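## Task

Gather the two timers that have black round caps onto a single top next to the arms, and the two wooden pillar blocks onto a single top. All four must stay upright in their current orientation, with every part of each base resting on that top. Every other object must finish resting directly on the same top it sits on now. Nothing may enter the slot in the top of any weight, or the attempt fails. An arrangement that holds only because a robot is still holding it does not count. At the end, open the grippers and move the arms away.

## Robot and tools

Robots and cameras. There are four identical i2rt Big YAM arms, named arm1, arm2, arm3 and arm4. Each has six revolute joints, a two-finger gripper and a wrist camera (arm1_cam_wrist to arm4_cam_wrist). With joints 1 and 6 at 0 and the hand level and pointing forward, that camera sits on top of the hand and looks toward the fingertips. There are also two fixed room cameras, room_a and room_b. A hand can reach roughly 1.0 m out from its joint-1 axis.

Frames. Every position uses one shared scene frame: the origin is on the floor and +z is up. "hand" is the point halfway between the fingertips. The hand's z axis runs along the fingers, and the fingers open and close along its y axis. The pose of each robot's foot is never printed.

execute_actions(actions, cameras). actions is a list holding either one action or nothing. An empty list only returns the state and the images. An action is an object keyed by robot name, and each robot gets a "joints" object. Joint targets are absolute values, not offsets, and you can name any subset of joints:
- joint1_rad, from -2.879 to 2.879. Turns the whole arm about its foot; positive is counter-clockwise seen from above; at 0 the arm reaches out the way its foot faces.
- joint2_rad, from 0 to 3.141. Shoulder: at 0 the upper arm lies roughly level and points backward; increasing it lifts the arm and then carries it forward.
- joint3_rad, from 0 to 3.019. Elbow: 0 folds the forearm back along the upper arm; larger values straighten it.
- joint4_rad, from -1.692 to 1.57. Hand pitch; positive tilts the fingers up.
- joint5_rad, from -1.57 to 1.57. Sideways swing of the hand; positive goes to the arm's right.
- joint6_rad, from -2.094 to 2.094. Hand roll; positive is clockwise when viewed from behind the hand.
- gripper_m, from 0 to 0.093, in metres. The gap between the fingertips. Each finger pad grips with about 50 to 62 N at most.
All motions in one action start at the same moment, but each joint moves at its own speed, so the hand can take a wide curved path. No action runs longer than 15 s. A joint or robot left out of an action may keep pushing toward its previous target. An unknown key or an out-of-range value rejects the whole call, and nothing moves. cameras is a list of names, or "all". Leaving it out or giving null also means all cameras; an empty list means no images. The "pictures" line gives the order of the returned images.

Results. joint_positions reports the current joint values. A joint counts as done within these tolerances: ±0.045, ±0.14, ±0.09, ±0.055, ±0.03, ±0.035 rad for joints 1 to 6, and ±0.003 m for the gripper. joint_status tells how each commanded motion ended:
- off_target: the joint stopped short and may still be pushing.
- contact_stop: the joint halted and now holds where it stopped.
- time_out: the joint ran out of time. It can keep pushing toward its target, or toward a point no more than 0.375, 0.375, 0.113, 0.225, 0.075, 0.3 rad (joints 1 to 6) from where it stands, and it will continue there if the path clears. To relieve the push, send the joint its reported position.
- not_followed: the self/inter-arm collision check blocked that arm's targets (the line "joint command not followed", usually with a "cause:" line). Any gripper target in the same action still runs. Blocked targets may be retried with later actions.
- limit_stop_at_motor_heat: see the heat notes below; resend the target.
on_its_own lists what the robots do without being commanded; "held at" there is the target a joint is holding, not its position. A target very close to the current value may not move the joint at all. A joint holding up a load sags afterwards. When a result reports a stop, the remaining execute_actions, wait and finished_scene calls in the same reply are skipped.

wait(seconds): from 0 to 10. Sends no new command and returns the same output as an empty action.
zoom_image(camera, region): region is [x0, y0, x1, y1] in pixels of that camera's most recent full image, with (0,0) at the top left and a size of at most 504 by 504. Wrist images are 616x616 fisheye; room images are 504x504.
read_manual(section): returns only the URDF licence texts ("licences").
finished_scene(scene): pass 1 or 2. It closes that scene for good, reports whether it succeeded, and gives the next task.

Cautions. The arms do not stop when they touch something; they keep pressing and can press hard. A hard squeeze between two robots fails the task and ends the run, and a hard impact may do the same. No state line reports robot-to-robot contact, and the collision check can react too late. It also ignores fingers, gripper housings and wrist cameras. Contact through a carried object does not count. The arms do not wait for one another. Knocking anything off the work area or onto the floor is a failure, and so is anything entering a weight's slot. Drops, slips, slams and hard pushes lower the result. Loose objects sometimes get nudged by outside pushes, so check the scene again before you finish. Motors heat up while holding loads, including during thinking pauses between replies. At 85 °C a MOTOR HOT line appears. At 100 °C an OVER-TEMPERATURE FAULT drops that arm and its gripper until it cools. Some heat carries into the next scene. Before finishing, release every object and move the arms clear.

Each tool is called after "Emit:" by a JSON object that holds its "op" and its "data".

## Session

Emit:
{"op": "execute_actions", "data": {"actions": []}}

Scene clock: 0.00 s.
arm1.joint_positions: joint1_rad=-0.027 joint2_rad=+0.262 joint3_rad=+1.335 joint4_rad=-1.497 joint5_rad=-0.091 joint6_rad=+0.078 gripper_m=+0.095
arm1.joint_status: not commanded
arm1.hand: x=-0.0173 y=-1.8033 z=+1.3413 quat_wxyz=(-0.083, -0.840, -0.020, +0.536) (m; scene frame)
arm2.joint_positions: joint1_rad=-0.702 joint2_rad=+0.274 joint3_rad=+1.378 joint4_rad=-1.322 joint5_rad=-0.028 joint6_rad=-0.316 gripper_m=+0.094
arm2.joint_status: not commanded
arm2.hand: x=+0.3727 y=-0.4498 z=+1.3239 quat_wxyz=(-0.580, -0.048, -0.782, +0.225) (m; scene frame)
arm3.joint_positions: joint1_rad=-0.753 joint2_rad=+0.302 joint3_rad=+1.692 joint4_rad=-1.259 joint5_rad=+0.100 joint6_rad=-0.666 gripper_m=+0.094
arm3.joint_status: not commanded
arm3.hand: x=-0.6193 y=+0.7559 z=+1.4803 quat_wxyz=(-0.052, -0.498, -0.433, +0.750) (m; scene frame)
arm4.joint_positions: joint1_rad=+0.871 joint2_rad=+0.580 joint3_rad=+1.495 joint4_rad=-1.208 joint5_rad=-0.279 joint6_rad=+0.481 gripper_m=+0.095
arm4.joint_status: not commanded
arm4.hand: x=+0.0380 y=+1.4797 z=+1.3888 quat_wxyz=(+0.158, +0.770, -0.231, -0.574) (m; scene frame)
pictures: arm1_cam_wrist, arm2_cam_wrist, arm3_cam_wrist, arm4_cam_wrist, room_a, room_b
Images, in order (width x height): arm1_cam_wrist 616x616, arm2_cam_wrist 616x616, arm3_cam_wrist 616x616, arm4_cam_wrist 616x616, room_a 504x504, room_b 504x504.

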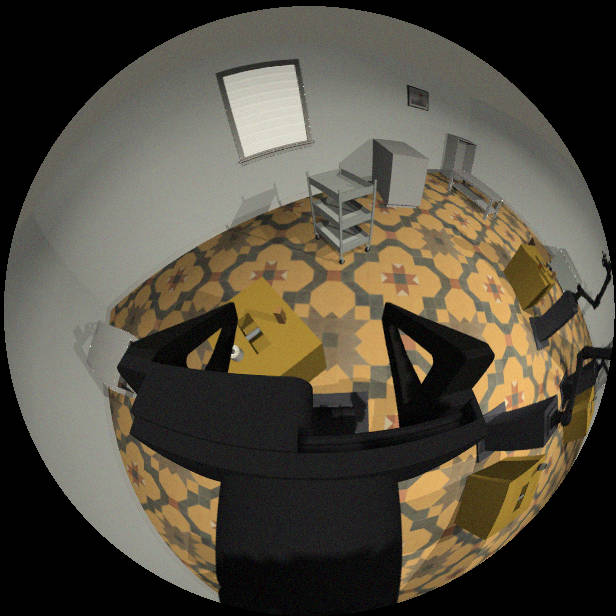

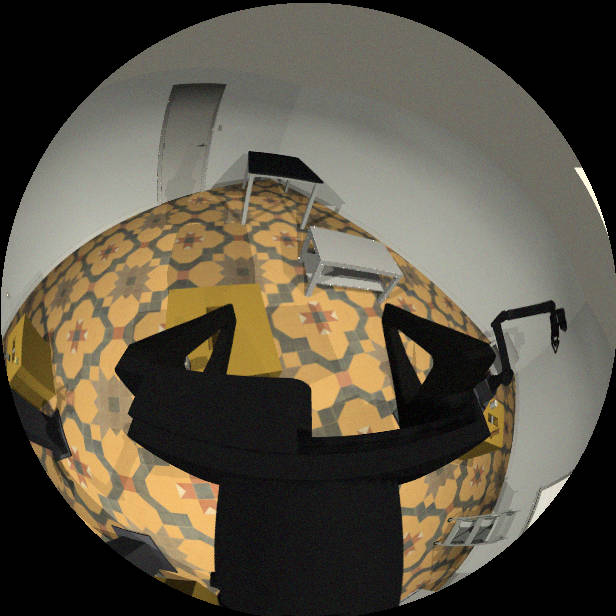

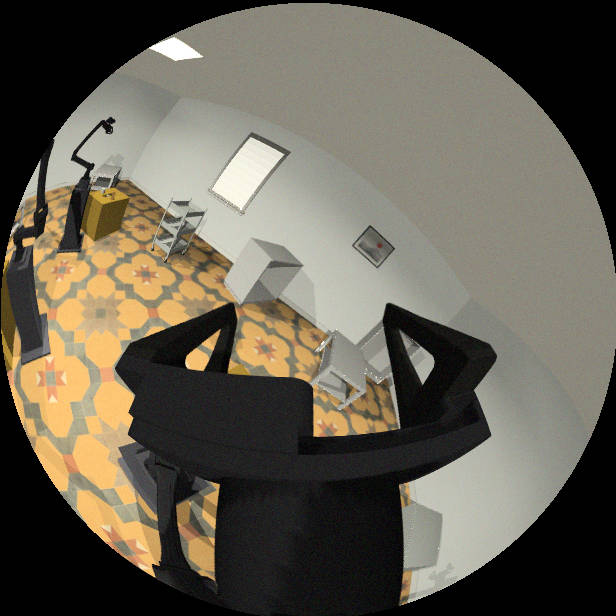

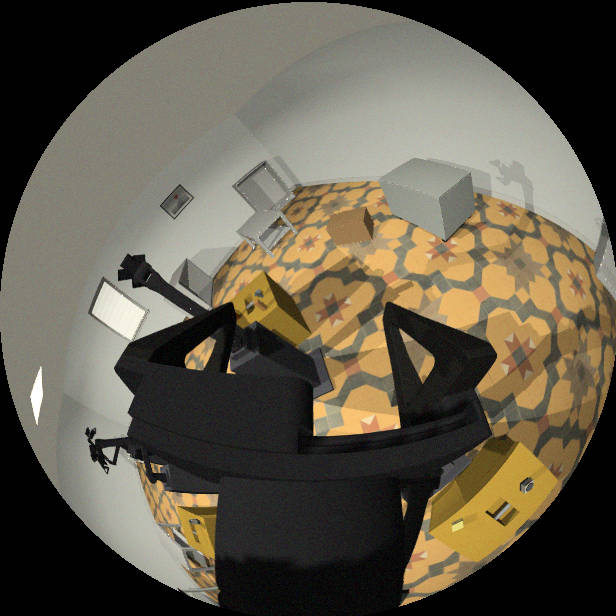

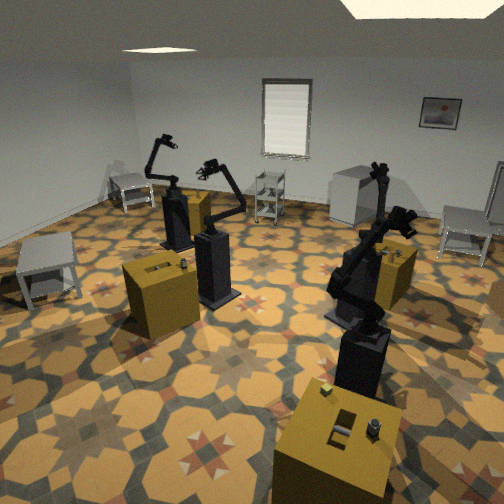

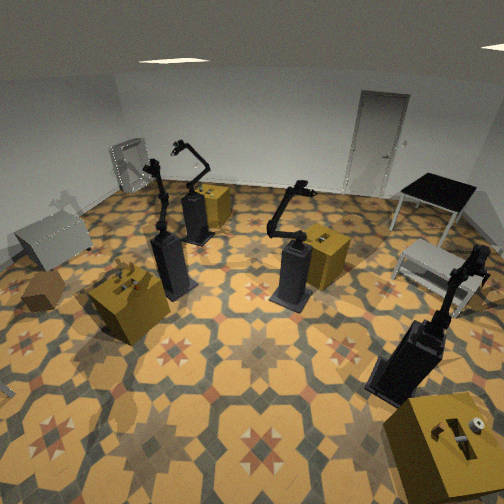

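Emit:
{"op": "zoom_image", "data": {"camera": "room_a", "region": [260, 360, 420, 504]}}

Emit:
{"op": "zoom_image", "data": {"camera": "room_a", "region": [110, 180, 250, 300]}}

Emit:
{"op": "zoom_image", "data": {"camera": "room_b", "region": [380, 380, 504, 504]}}

Emit:
{"op": "zoom_image", "data": {"camera": "room_b", "region": [80, 240, 200, 340]}}

Region (260, 360, 420, 504) of room_a's 504x504 image, scaled by 3.150, with more detail than that image has; it fills the top 454 rows of this view, and the rest is white.

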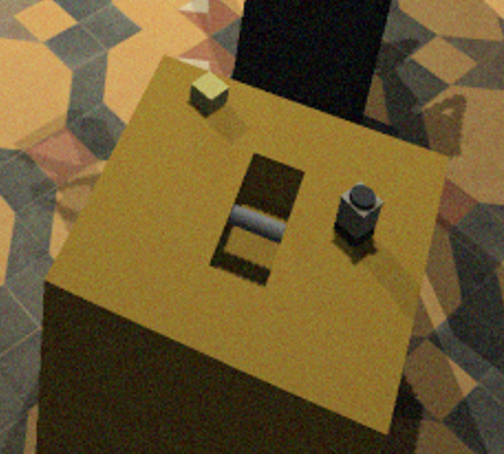

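Region (110, 180, 250, 300) of room_a's 504x504 image, scaled by 3.600, with more detail than that image has; it fills the top 432 rows of this view, and the rest is white.

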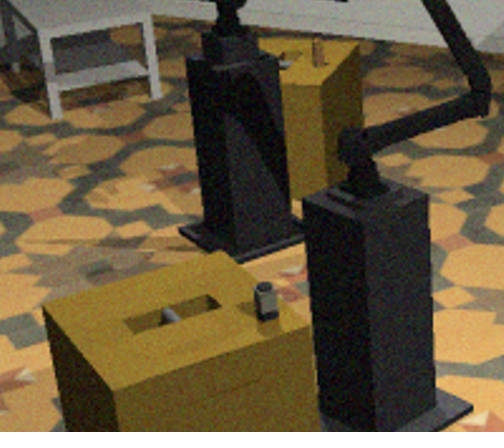

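Region (380, 380, 504, 504) of room_b's 504x504 image, scaled by 4.065, with more detail than that image has.

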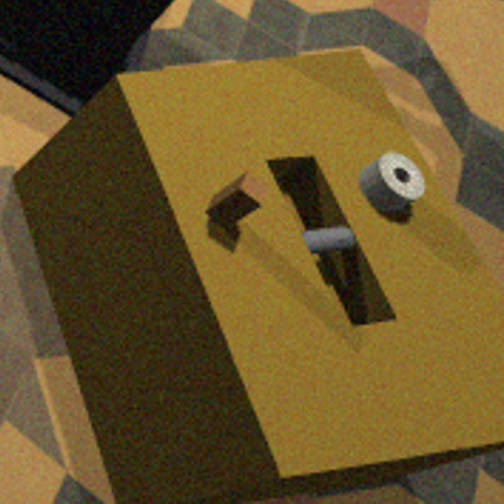

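Region (80, 240, 200, 340) of room_b's 504x504 image, scaled by 4.200, with more detail than that image has.

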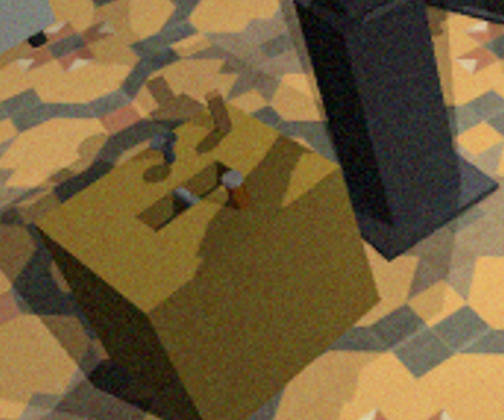

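Emit:
{"op": "execute_actions", "data": {"actions": [{"arm1":{"joints":{"joint1_rad":0.35,"joint2_rad":0.9,"joint3_rad":1.1,"joint4_rad":-1.65,"joint5_rad":0,"joint6_rad":0}},"arm2":{"joints":{"joint1_rad":-0.4,"joint2_rad":0.9,"joint3_rad":1.1,"joint4_rad":-1.65,"joint5_rad":0,"joint6_rad":0}},"arm3":{"joints":{"joint1_rad":-1.3,"joint2_rad":0.9,"joint3_rad":1.1,"joint4_rad":-1.65,"joint5_rad":0,"joint6_rad":0}},"arm4":{"joints":{"joint1_rad":-1.1,"joint2_rad":0.9,"joint3_rad":1.1,"joint4_rad":-1.65,"joint5_rad":0,"joint6_rad":0}}}]}}

Scene clock: 94.20 s.
arm1.joint_positions: joint1_rad=+0.347 joint2_rad=+0.897 joint3_rad=+1.086 joint4_rad=-1.634 joint5_rad=-0.002 joint6_rad=+0.007 gripper_m=+0.095
arm1.joint_status: all done
arm1.hand: x=-0.1590 y=-1.8898 z=+1.1092 quat_wxyz=(-0.020, -0.974, -0.217, +0.060) (m; scene frame)
arm2.joint_positions: joint1_rad=-0.408 joint2_rad=+0.899 joint3_rad=+1.083 joint4_rad=-1.641 joint5_rad=-0.001 joint6_rad=-0.014 gripper_m=+0.094
arm2.joint_status: all done
arm2.hand: x=+0.5291 y=-0.4542 z=+1.0310 quat_wxyz=(-0.052, -0.077, -0.996, +0.003) (m; scene frame)
arm3.joint_positions: joint1_rad=-1.291 joint2_rad=+0.895 joint3_rad=+1.083 joint4_rad=-1.636 joint5_rad=+0.000 joint6_rad=-0.009 gripper_m=+0.094
arm3.joint_status: all done
arm3.hand: x=-0.8373 y=+0.6546 z=+1.0596 quat_wxyz=(-0.013, -0.982, -0.177, +0.058) (m; scene frame)
arm4.joint_positions: joint1_rad=-1.093 joint2_rad=+0.903 joint3_rad=+1.069 joint4_rad=-1.640 joint5_rad=-0.001 joint6_rad=+0.016 gripper_m=+0.095
arm4.joint_status: all done
arm4.hand: x=+0.4084 y=+1.6454 z=+1.0548 quat_wxyz=(-0.051, +0.411, -0.910, -0.019) (m; scene frame)
pictures: arm1_cam_wrist, arm2_cam_wrist, arm3_cam_wrist, arm4_cam_wrist, room_a, room_b
Images, in order (width x height): arm1_cam_wrist 616x616, arm2_cam_wrist 616x616, arm3_cam_wrist 616x616, arm4_cam_wrist 616x616, room_a 504x504, room_b 504x504.

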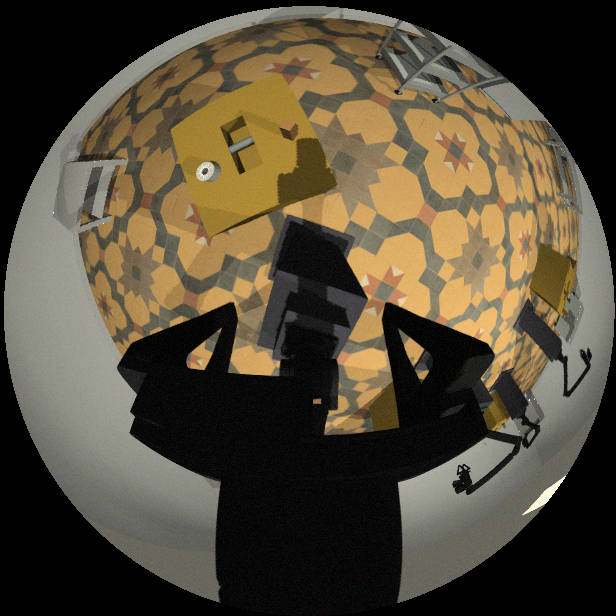

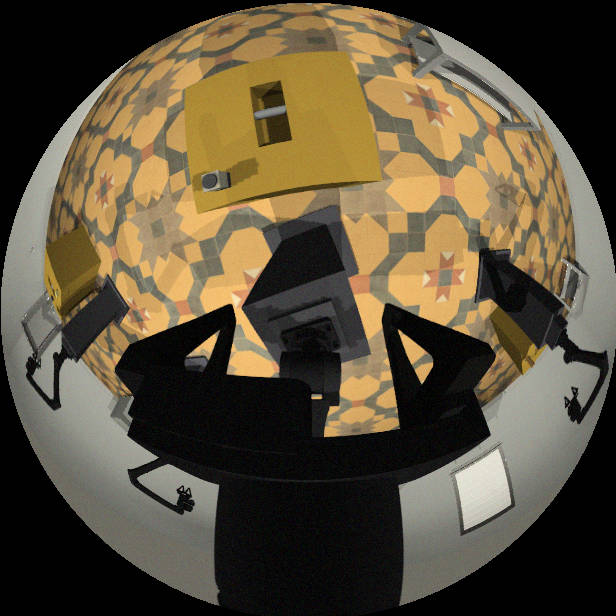

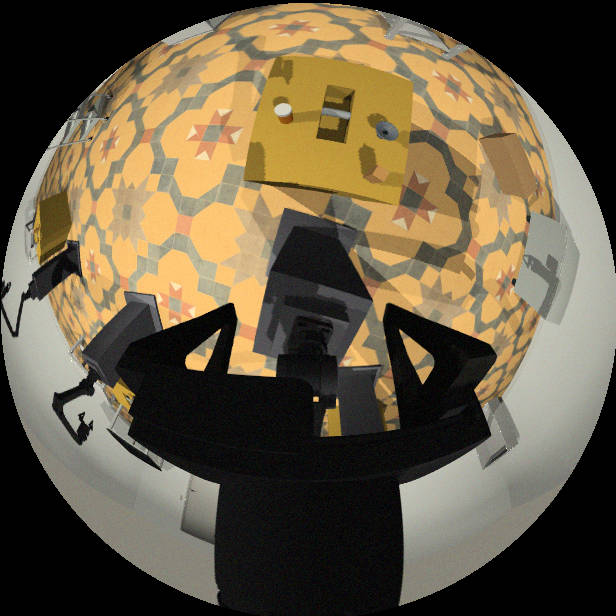

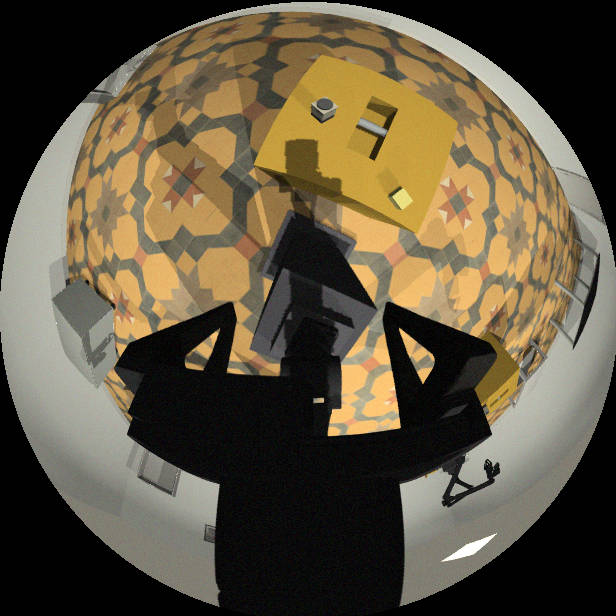

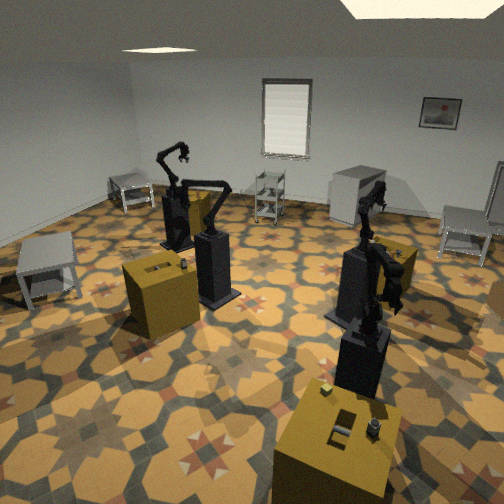

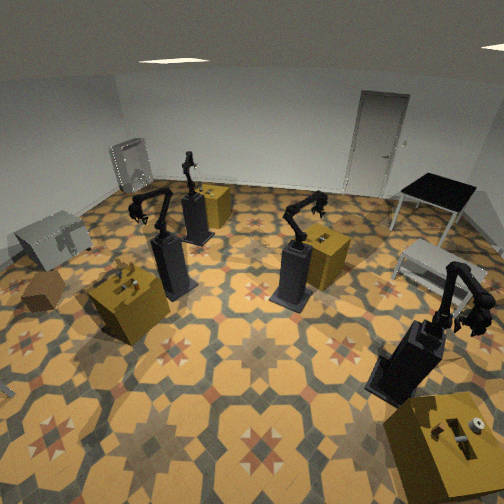

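Emit:
{"op": "execute_actions", "data": {"actions": [{"arm1":{"joints":{"joint1_rad":0.44,"joint2_rad":1.631,"joint3_rad":1.215,"joint4_rad":-1.142}},"arm2":{"joints":{"joint1_rad":0.115,"joint2_rad":1.485,"joint3_rad":1.045,"joint4_rad":-1.115}},"arm3":{"joints":{"joint1_rad":-1.678,"joint2_rad":1.444,"joint3_rad":1.0,"joint4_rad":-1.112}},"arm4":{"joints":{"joint1_rad":-1.15,"joint2_rad":1.751,"joint3_rad":1.385,"joint4_rad":-1.181}}}]}}

Scene clock: 135.30 s.
arm1.joint_positions: joint1_rad=+0.439 joint2_rad=+1.630 joint3_rad=+1.197 joint4_rad=-1.158 joint5_rad=-0.002 joint6_rad=+0.007 gripper_m=+0.095
arm1.joint_status: all done
arm1.hand: x=-0.3270 y=-2.0185 z=+0.9113 quat_wxyz=(-0.003, -0.965, -0.263, -0.011) (m; scene frame)
arm2.joint_positions: joint1_rad=+0.119 joint2_rad=+1.488 joint3_rad=+1.039 joint4_rad=-1.125 joint5_rad=+0.000 joint6_rad=-0.012 gripper_m=+0.094
arm2.joint_status: all done
arm2.hand: x=+0.6640 y=-0.2715 z=+0.8377 quat_wxyz=(+0.006, +0.185, -0.983, -0.003) (m; scene frame)
arm3.joint_positions: joint1_rad=-1.676 joint2_rad=+1.453 joint3_rad=+0.998 joint4_rad=-1.129 joint5_rad=+0.000 joint6_rad=-0.008 gripper_m=+0.094
arm3.joint_status: all done
arm3.hand: x=-0.9919 y=+0.7514 z=+0.8635 quat_wxyz=(-0.002, -1.000, +0.015, -0.009) (m; scene frame)
arm4.joint_positions: joint1_rad=-1.143 joint2_rad=+1.775 joint3_rad=+1.364 joint4_rad=-1.191 joint5_rad=-0.001 joint6_rad=+0.016 gripper_m=+0.095
arm4.joint_status: all done
arm4.hand: x=+0.6031 y=+1.8321 z=+0.8592 quat_wxyz=(+0.007, +0.389, -0.921, +0.007) (m; scene frame)
pictures: arm1_cam_wrist, arm2_cam_wrist, arm3_cam_wrist, arm4_cam_wrist, room_a, room_b
Images, in order (width x height): arm1_cam_wrist 616x616, arm2_cam_wrist 616x616, arm3_cam_wrist 616x616, arm4_cam_wrist 616x616, room_a 504x504, room_b 504x504.

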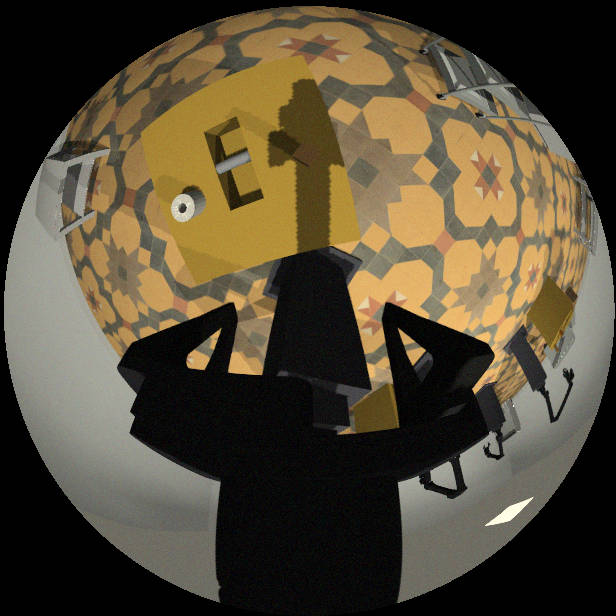

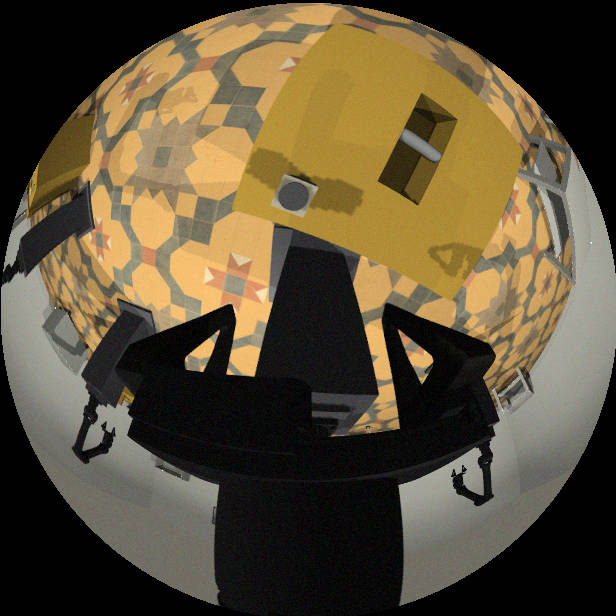

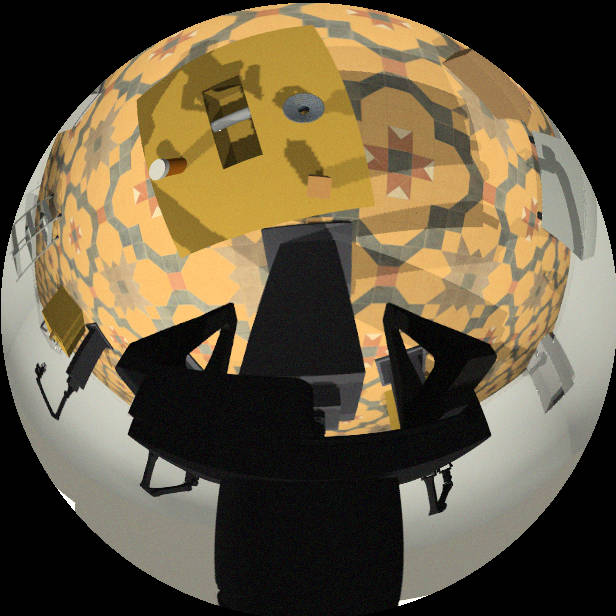

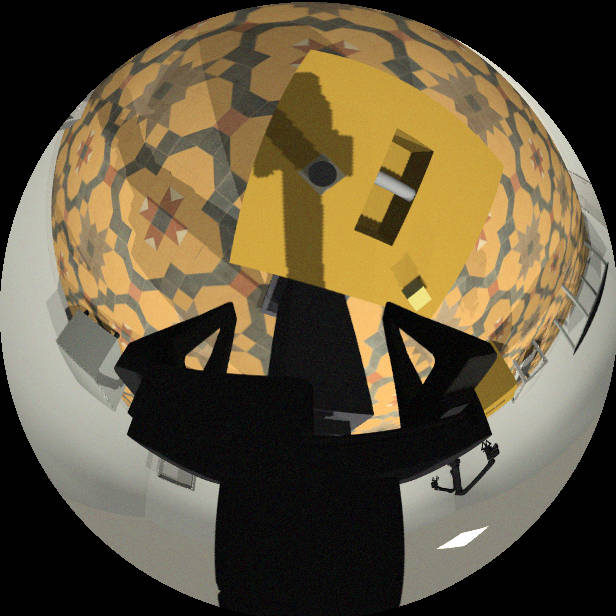

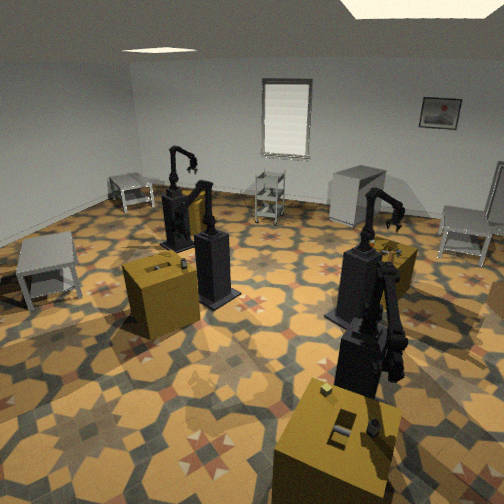

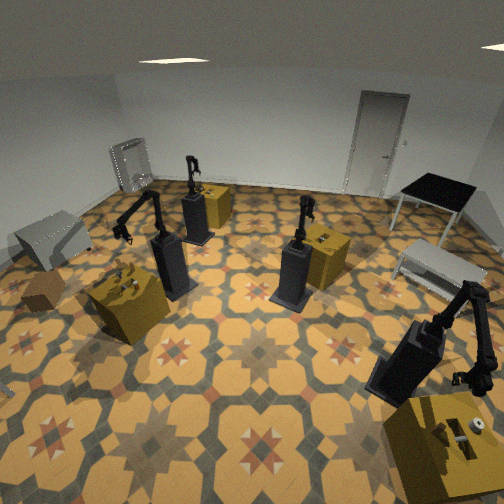

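Emit:
{"op": "zoom_image", "data": {"camera": "arm1_cam_wrist", "region": [240, 100, 360, 220]}}

Emit:
{"op": "zoom_image", "data": {"camera": "arm4_cam_wrist", "region": [260, 120, 380, 240]}}

Region (240, 100, 360, 220) of arm1_cam_wrist's 616x616 image, scaled by 4.200, with more detail than that image has.

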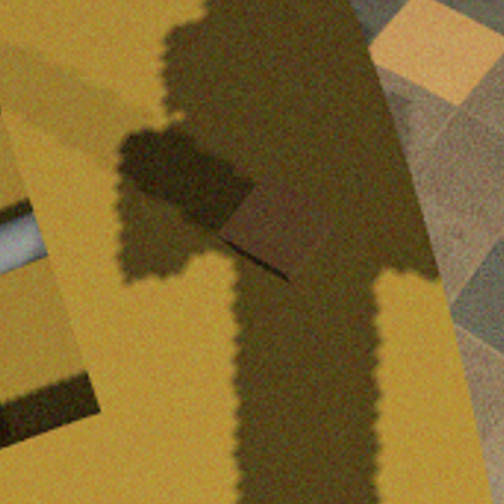

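Region (260, 120, 380, 240) of arm4_cam_wrist's 616x616 image, scaled by 4.200, with more detail than that image has.

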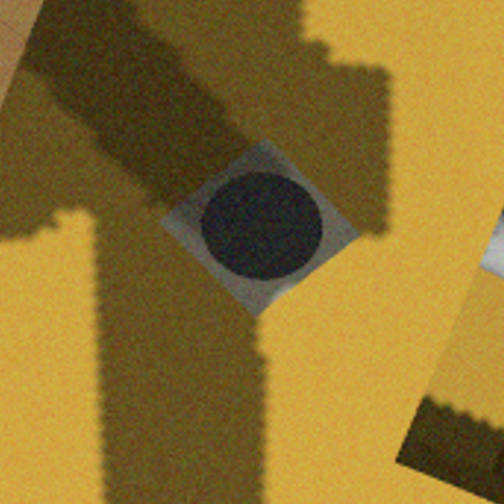

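Emit:
{"op": "execute_actions", "data": {"actions": [{"arm1":{"joints":{"joint1_rad":0.454,"joint2_rad":2.134,"joint3_rad":1.335,"joint4_rad":-0.74,"joint6_rad":0.56}},"arm2":{"joints":{"joint1_rad":0.166,"joint2_rad":1.781,"joint3_rad":0.97,"joint4_rad":-0.74,"joint6_rad":0.35}},"arm3":{"joints":{"joint1_rad":-1.711,"joint2_rad":1.82,"joint3_rad":0.94,"joint4_rad":-0.665,"joint6_rad":0.1}},"arm4":{"joints":{"joint1_rad":-1.178,"joint2_rad":2.06,"joint3_rad":1.435,"joint4_rad":-0.905,"joint6_rad":-0.75}}}], "cameras": ["arm1_cam_wrist","arm2_cam_wrist","arm3_cam_wrist","arm4_cam_wrist"]}}

Scene clock: 237.07 s.
arm1.joint_positions: joint1_rad=+0.448 joint2_rad=+2.149 joint3_rad=+1.316 joint4_rad=-0.756 joint5_rad=-0.002 joint6_rad=+0.553 gripper_m=+0.095
arm1.joint_status: all done
arm1.hand: x=-0.3962 y=-2.0677 z=+0.6954 quat_wxyz=(+0.000, -1.000, +0.003, -0.010) (m; scene frame)
arm2.joint_positions: joint1_rad=+0.162 joint2_rad=+1.790 joint3_rad=+0.962 joint4_rad=-0.750 joint5_rad=+0.000 joint6_rad=+0.337 gripper_m=+0.094
arm2.joint_status: all done
arm2.hand: x=+0.6796 y=-0.2449 z=+0.6940 quat_wxyz=(+0.008, +0.033, -0.999, -0.001) (m; scene frame)
arm3.joint_positions: joint1_rad=-1.698 joint2_rad=+1.831 joint3_rad=+0.936 joint4_rad=-0.682 joint5_rad=+0.000 joint6_rad=+0.091 gripper_m=+0.094
arm3.joint_status: all done
arm3.hand: x=-1.0282 y=+0.7614 z=+0.6976 quat_wxyz=(-0.002, -0.997, +0.075, -0.005) (m; scene frame)
arm4.joint_positions: joint1_rad=-1.172 joint2_rad=+2.087 joint3_rad=+1.414 joint4_rad=-0.916 joint5_rad=-0.001 joint6_rad=-0.733 gripper_m=+0.095
arm4.joint_status: all done
arm4.hand: x=+0.6544 y=+1.8603 z=+0.7130 quat_wxyz=(+0.003, +0.688, -0.725, +0.004) (m; scene frame)
pictures: arm1_cam_wrist, arm2_cam_wrist, arm3_cam_wrist, arm4_cam_wrist
Images, in order (width x height): arm1_cam_wrist 616x616, arm2_cam_wrist 616x616, arm3_cam_wrist 616x616, arm4_cam_wrist 616x616.

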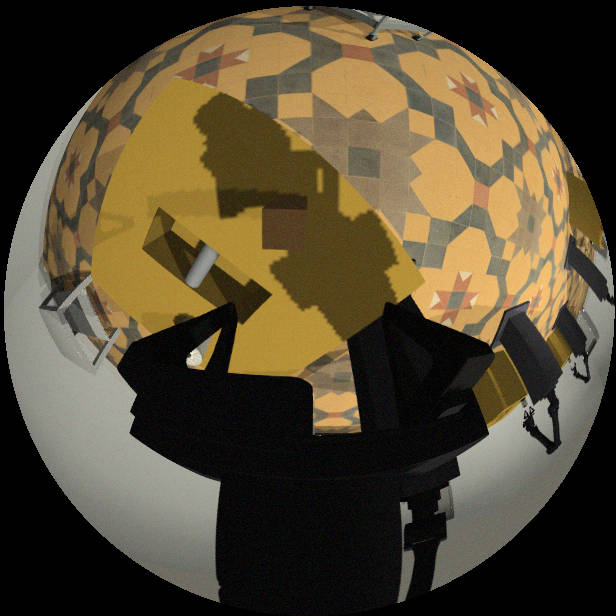

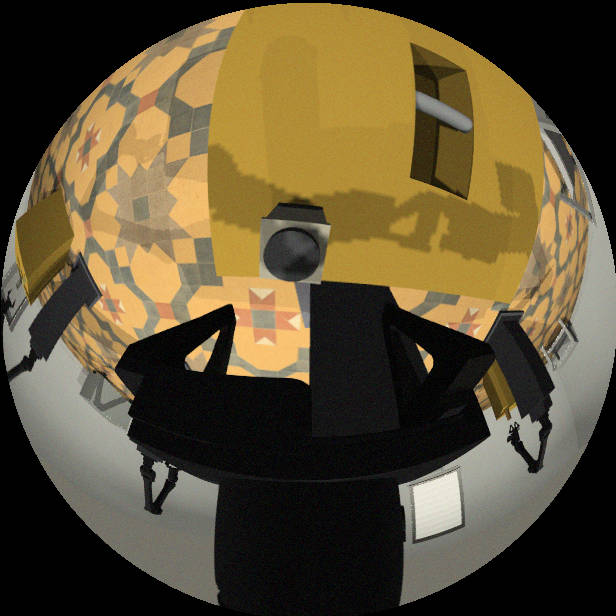

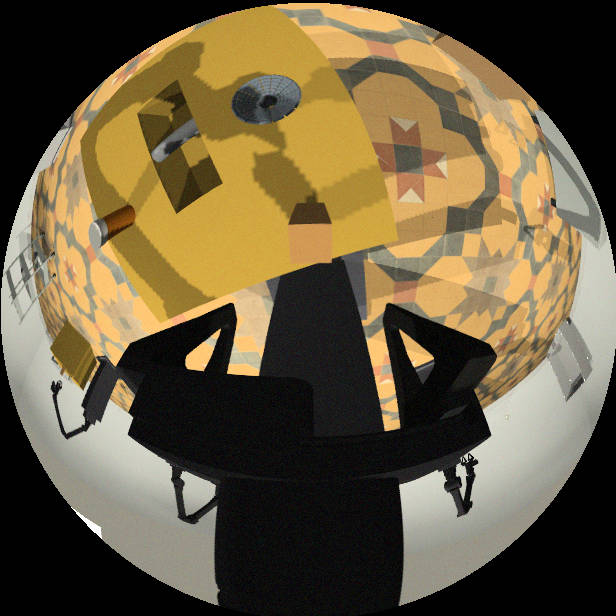

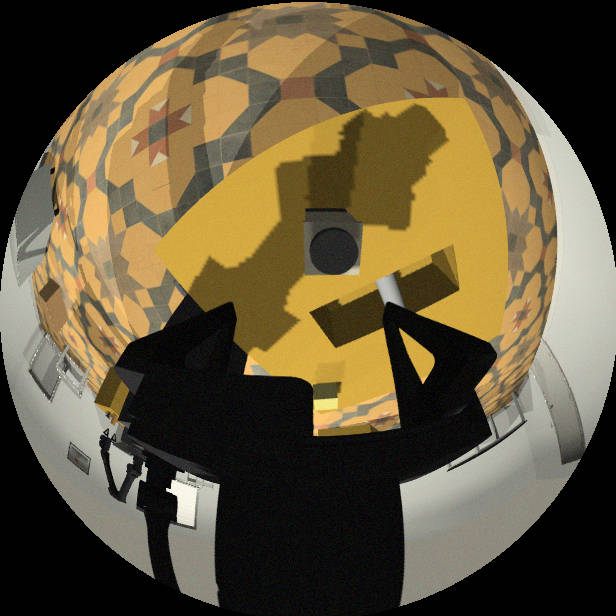

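Emit:
{"op": "execute_actions", "data": {"actions": [{"arm1":{"joints":{"joint1_rad":0.462,"joint2_rad":2.338,"joint3_rad":1.465,"joint4_rad":-0.653}},"arm2":{"joints":{"joint1_rad":-2.428,"joint2_rad":2.12,"joint3_rad":1.33,"joint4_rad":0.58,"joint6_rad":0}},"arm3":{"joints":{"joint1_rad":1.721,"joint2_rad":1.98,"joint3_rad":0.905,"joint4_rad":0.865,"joint6_rad":0}},"arm4":{"joints":{"joint1_rad":-1.195,"joint2_rad":2.253,"joint3_rad":1.484,"joint4_rad":-0.746}}}], "cameras": ["arm1_cam_wrist","arm4_cam_wrist","room_a"]}}

Scene clock: 314.87 s.
arm1.joint_positions: joint1_rad=+0.456 joint2_rad=+2.328 joint3_rad=+1.455 joint4_rad=-0.661 joint5_rad=-0.002 joint6_rad=+0.553 gripper_m=+0.095
arm1.joint_status: all done
arm1.hand: x=-0.4342 y=-2.0973 z=+0.6339 quat_wxyz=(-0.015, -1.000, -0.001, +0.013) (m; scene frame)
arm2.joint_positions: joint1_rad=-2.436 joint2_rad=+2.121 joint3_rad=+1.332 joint4_rad=+0.564 joint5_rad=+0.002 joint6_rad=+0.013 gripper_m=+0.094
arm2.joint_status: all done
arm2.hand: x=-0.1729 y=-1.0500 z=+0.8314 quat_wxyz=(-0.284, -0.697, -0.354, +0.556) (m; scene frame)
arm3.joint_positions: joint1_rad=+1.724 joint2_rad=+1.992 joint3_rad=+0.904 joint4_rad=+0.839 joint5_rad=+0.000 joint6_rad=+0.008 gripper_m=+0.094
arm3.joint_status: all done
arm3.hand: x=+0.0314 y=+0.8791 z=+0.8166 quat_wxyz=(-0.612, +0.085, -0.784, -0.068) (m; scene frame)
arm4.joint_positions: joint1_rad=-1.185 joint2_rad=+2.272 joint3_rad=+1.466 joint4_rad=-0.757 joint5_rad=-0.001 joint6_rad=-0.734 gripper_m=+0.095
arm4.joint_status: all done
arm4.hand: x=+0.6766 y=+1.8710 z=+0.6252 quat_wxyz=(-0.010, +0.684, -0.729, +0.003) (m; scene frame)
pictures: arm1_cam_wrist, arm4_cam_wrist, room_a
Images, in order (width x height): arm1_cam_wrist 616x616, arm4_cam_wrist 616x616, room_a 504x504.

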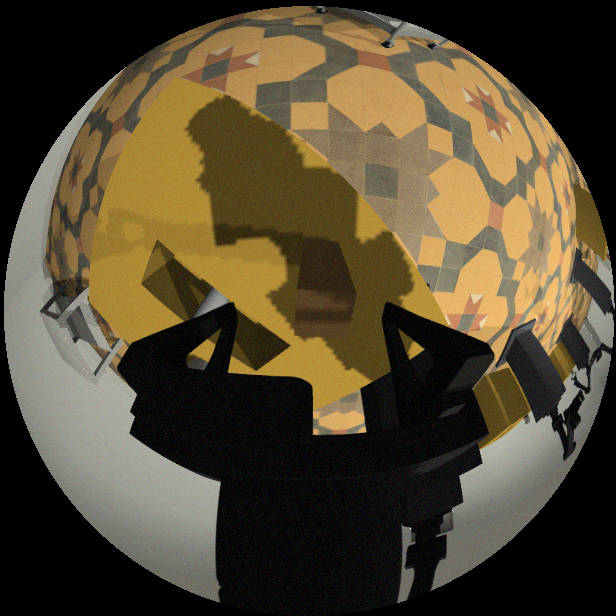

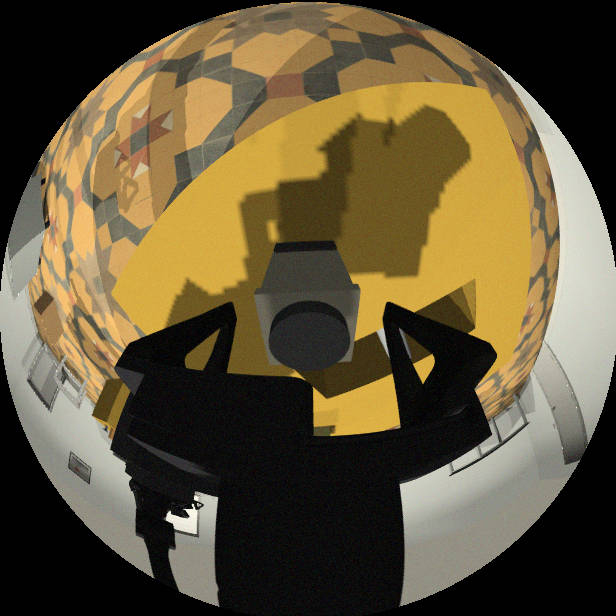

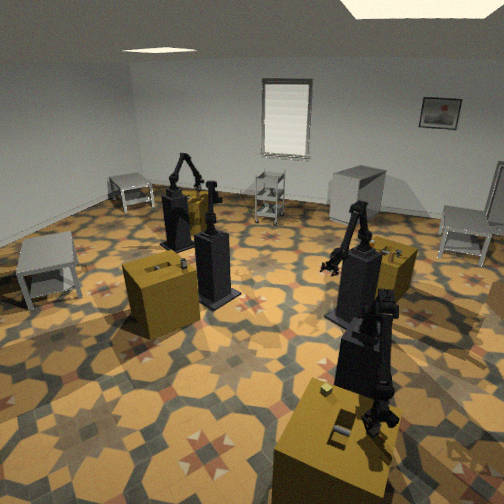

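Emit:
{"op": "execute_actions", "data": {"actions": [{"arm1":{"joints":{"joint2_rad":2.36,"joint3_rad":1.455,"joint4_rad":-0.675}},"arm4":{"joints":{"gripper_m":0.03}}}], "cameras": ["arm1_cam_wrist","arm4_cam_wrist"]}}

Scene clock: 333.63 s.
arm1.joint_positions: joint1_rad=+0.456 joint2_rad=+2.328 joint3_rad=+1.455 joint4_rad=-0.661 joint5_rad=-0.002 joint6_rad=+0.553 gripper_m=+0.095
arm1.joint_status: all done
arm1.hand: x=-0.4342 y=-2.0973 z=+0.6339 quat_wxyz=(-0.015, -1.000, -0.001, +0.013) (m; scene frame)
arm2.joint_positions: joint1_rad=-2.436 joint2_rad=+2.121 joint3_rad=+1.332 joint4_rad=+0.564 joint5_rad=+0.002 joint6_rad=+0.013 gripper_m=+0.094
arm2.joint_status: not commanded
arm2.hand: x=-0.1729 y=-1.0500 z=+0.8314 quat_wxyz=(-0.284, -0.697, -0.354, +0.556) (m; scene frame)
arm3.joint_positions: joint1_rad=+1.724 joint2_rad=+1.992 joint3_rad=+0.904 joint4_rad=+0.839 joint5_rad=+0.000 joint6_rad=+0.008 gripper_m=+0.094
arm3.joint_status: not commanded
arm3.hand: x=+0.0314 y=+0.8791 z=+0.8166 quat_wxyz=(-0.612, +0.085, -0.784, -0.068) (m; scene frame)
arm4.joint_positions: joint1_rad=-1.185 joint2_rad=+2.272 joint3_rad=+1.466 joint4_rad=-0.757 joint5_rad=-0.001 joint6_rad=-0.735 gripper_m=+0.047
arm4.joint_status: gripper_m off_target (ended at +0.047, target +0.030)
arm4.hand: x=+0.6767 y=+1.8709 z=+0.6252 quat_wxyz=(-0.010, +0.684, -0.729, +0.004) (m; scene frame)
pictures: arm1_cam_wrist, arm4_cam_wrist
Images, in order (width x height): arm1_cam_wrist 616x616, arm4_cam_wrist 616x616.

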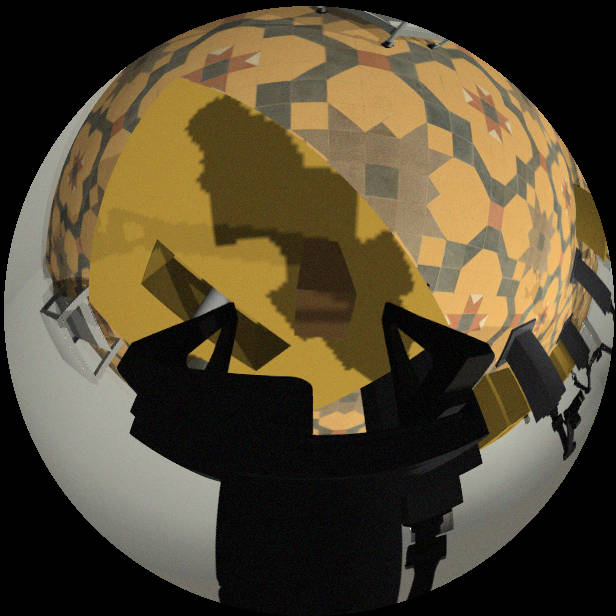

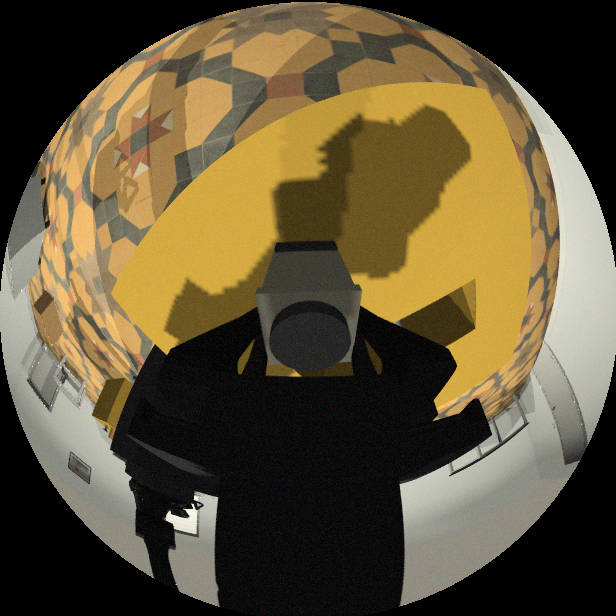

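Emit:
{"op": "execute_actions", "data": {"actions": [{"arm1":{"joints":{"joint2_rad":2.39,"joint4_rad":-0.66}},"arm4":{"joints":{"joint2_rad":2.05}}}], "cameras": ["arm1_cam_wrist"]}}

Scene clock: 348.50 s.
arm1.joint_positions: joint1_rad=+0.456 joint2_rad=+2.362 joint3_rad=+1.455 joint4_rad=-0.661 joint5_rad=-0.002 joint6_rad=+0.553 gripper_m=+0.095
arm1.joint_status: all done
arm1.hand: x=-0.4250 y=-2.0918 z=+0.6151 quat_wxyz=(-0.006, -1.000, -0.001, -0.001) (m; scene frame)
arm2.joint_positions: joint1_rad=-2.436 joint2_rad=+2.121 joint3_rad=+1.332 joint4_rad=+0.564 joint5_rad=+0.002 joint6_rad=+0.013 gripper_m=+0.094
arm2.joint_status: not commanded
arm2.hand: x=-0.1729 y=-1.0500 z=+0.8314 quat_wxyz=(-0.284, -0.697, -0.354, +0.556) (m; scene frame)
arm3.joint_positions: joint1_rad=+1.724 joint2_rad=+1.992 joint3_rad=+0.904 joint4_rad=+0.839 joint5_rad=+0.000 joint6_rad=+0.008 gripper_m=+0.094
arm3.joint_status: not commanded
arm3.hand: x=+0.0314 y=+0.8791 z=+0.8166 quat_wxyz=(-0.612, +0.085, -0.784, -0.068) (m; scene frame)
arm4.joint_positions: joint1_rad=-1.185 joint2_rad=+2.047 joint3_rad=+1.463 joint4_rad=-0.756 joint5_rad=-0.001 joint6_rad=-0.735 gripper_m=+0.047
arm4.joint_status: all done
arm4.hand: x=+0.7081 y=+1.9031 z=+0.7578 quat_wxyz=(-0.122, +0.680, -0.723, +0.002) (m; scene frame)
pictures: arm1_cam_wrist
Images, in order (width x height): arm1_cam_wrist 616x616.

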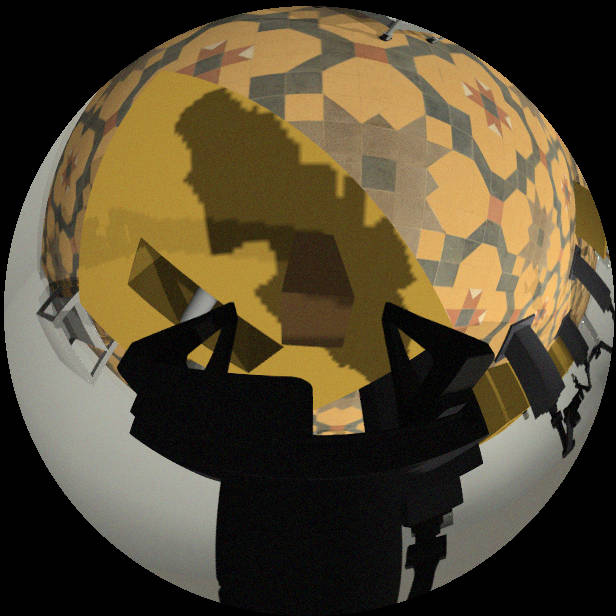

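Emit:
{"op": "execute_actions", "data": {"actions": [{"arm1":{"joints":{"gripper_m":0.02}},"arm4":{"joints":{"joint1_rad":2.625,"joint2_rad":1.32,"joint3_rad":0.97,"joint4_rad":-1.19,"joint6_rad":-1.92}}}], "cameras": ["arm1_cam_wrist","room_a"]}}

Emit:
{"op": "execute_actions", "data": {"actions": [{"arm1":{"joints":{"joint2_rad":2.1}}}], "cameras": []}}

Scene clock: 360.53 s.
arm1.joint_positions: joint1_rad=+0.456 joint2_rad=+2.362 joint3_rad=+1.455 joint4_rad=-0.661 joint5_rad=-0.002 joint6_rad=+0.554 gripper_m=+0.035
arm1.joint_status: gripper_m off_target (ended at +0.035, target +0.020)
arm1.hand: x=-0.4248 y=-2.0916 z=+0.6150 quat_wxyz=(-0.006, -1.000, -0.001, -0.001) (m; scene frame)
arm2.joint_positions: joint1_rad=-2.436 joint2_rad=+2.121 joint3_rad=+1.332 joint4_rad=+0.564 joint5_rad=+0.002 joint6_rad=+0.013 gripper_m=+0.094
arm2.joint_status: not commanded
arm2.hand: x=-0.1729 y=-1.0500 z=+0.8314 quat_wxyz=(-0.284, -0.697, -0.354, +0.556) (m; scene frame)
arm3.joint_positions: joint1_rad=+1.724 joint2_rad=+1.992 joint3_rad=+0.904 joint4_rad=+0.839 joint5_rad=+0.000 joint6_rad=+0.008 gripper_m=+0.094
arm3.joint_status: not commanded
arm3.hand: x=+0.0314 y=+0.8791 z=+0.8166 quat_wxyz=(-0.612, +0.085, -0.784, -0.068) (m; scene frame)
arm4.joint_positions: joint1_rad=+2.624 joint2_rad=+1.330 joint3_rad=+0.963 joint4_rad=-1.180 joint5_rad=-0.001 joint6_rad=-1.903 gripper_m=+0.047
arm4.joint_status: all done
arm4.hand: x=+0.2067 y=+1.1061 z=+0.8934 quat_wxyz=(+0.005, -0.100, +0.995, -0.011) (m; scene frame)
pictures: arm1_cam_wrist, room_a
Images, in order (width x height): arm1_cam_wrist 616x616, room_a 504x504.

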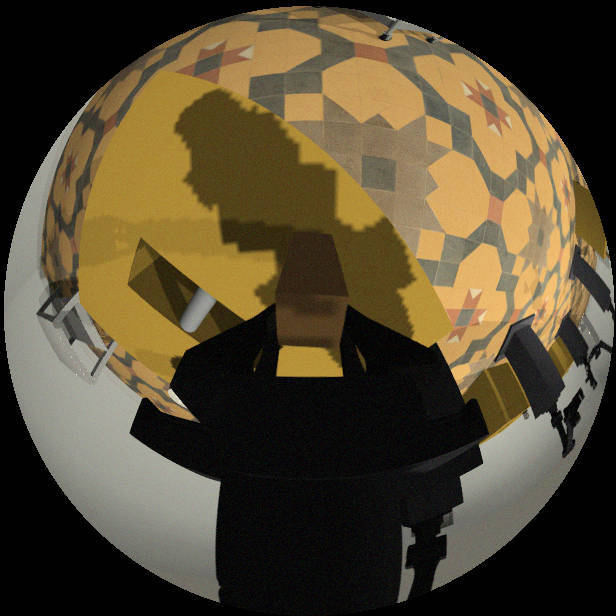

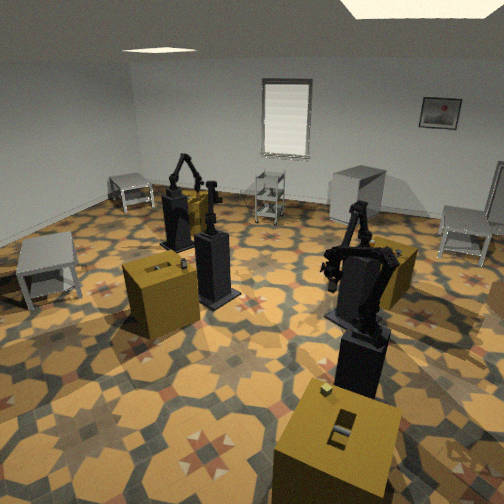

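Scene clock: 361.73 s.
arm1.joint_positions: joint1_rad=+0.456 joint2_rad=+2.078 joint3_rad=+1.441 joint4_rad=-0.661 joint5_rad=-0.002 joint6_rad=+0.554 gripper_m=+0.035
arm1.joint_status: all done
arm1.hand: x=-0.4795 y=-2.1237 z=+0.7780 quat_wxyz=(-0.077, -0.991, +0.000, +0.113) (m; scene frame)
arm2.joint_positions: joint1_rad=-2.436 joint2_rad=+2.121 joint3_rad=+1.332 joint4_rad=+0.564 joint5_rad=+0.002 joint6_rad=+0.013 gripper_m=+0.094
arm2.joint_status: not commanded
arm2.hand: x=-0.1729 y=-1.0500 z=+0.8314 quat_wxyz=(-0.284, -0.697, -0.354, +0.556) (m; scene frame)
arm3.joint_positions: joint1_rad=+1.724 joint2_rad=+1.992 joint3_rad=+0.904 joint4_rad=+0.839 joint5_rad=+0.000 joint6_rad=+0.008 gripper_m=+0.094
arm3.joint_status: not commanded
arm3.hand: x=+0.0314 y=+0.8791 z=+0.8166 quat_wxyz=(-0.612, +0.085, -0.784, -0.068) (m; scene frame)
arm4.joint_positions: joint1_rad=+2.624 joint2_rad=+1.330 joint3_rad=+0.963 joint4_rad=-1.180 joint5_rad=-0.001 joint6_rad=-1.903 gripper_m=+0.047
arm4.joint_status: not commanded
arm4.hand: x=+0.2067 y=+1.1061 z=+0.8934 quat_wxyz=(+0.005, -0.100, +0.995, -0.011) (m; scene frame)
pictures: none
No camera images: the call's "cameras" was empty. Leave "cameras" out to get every camera's image.


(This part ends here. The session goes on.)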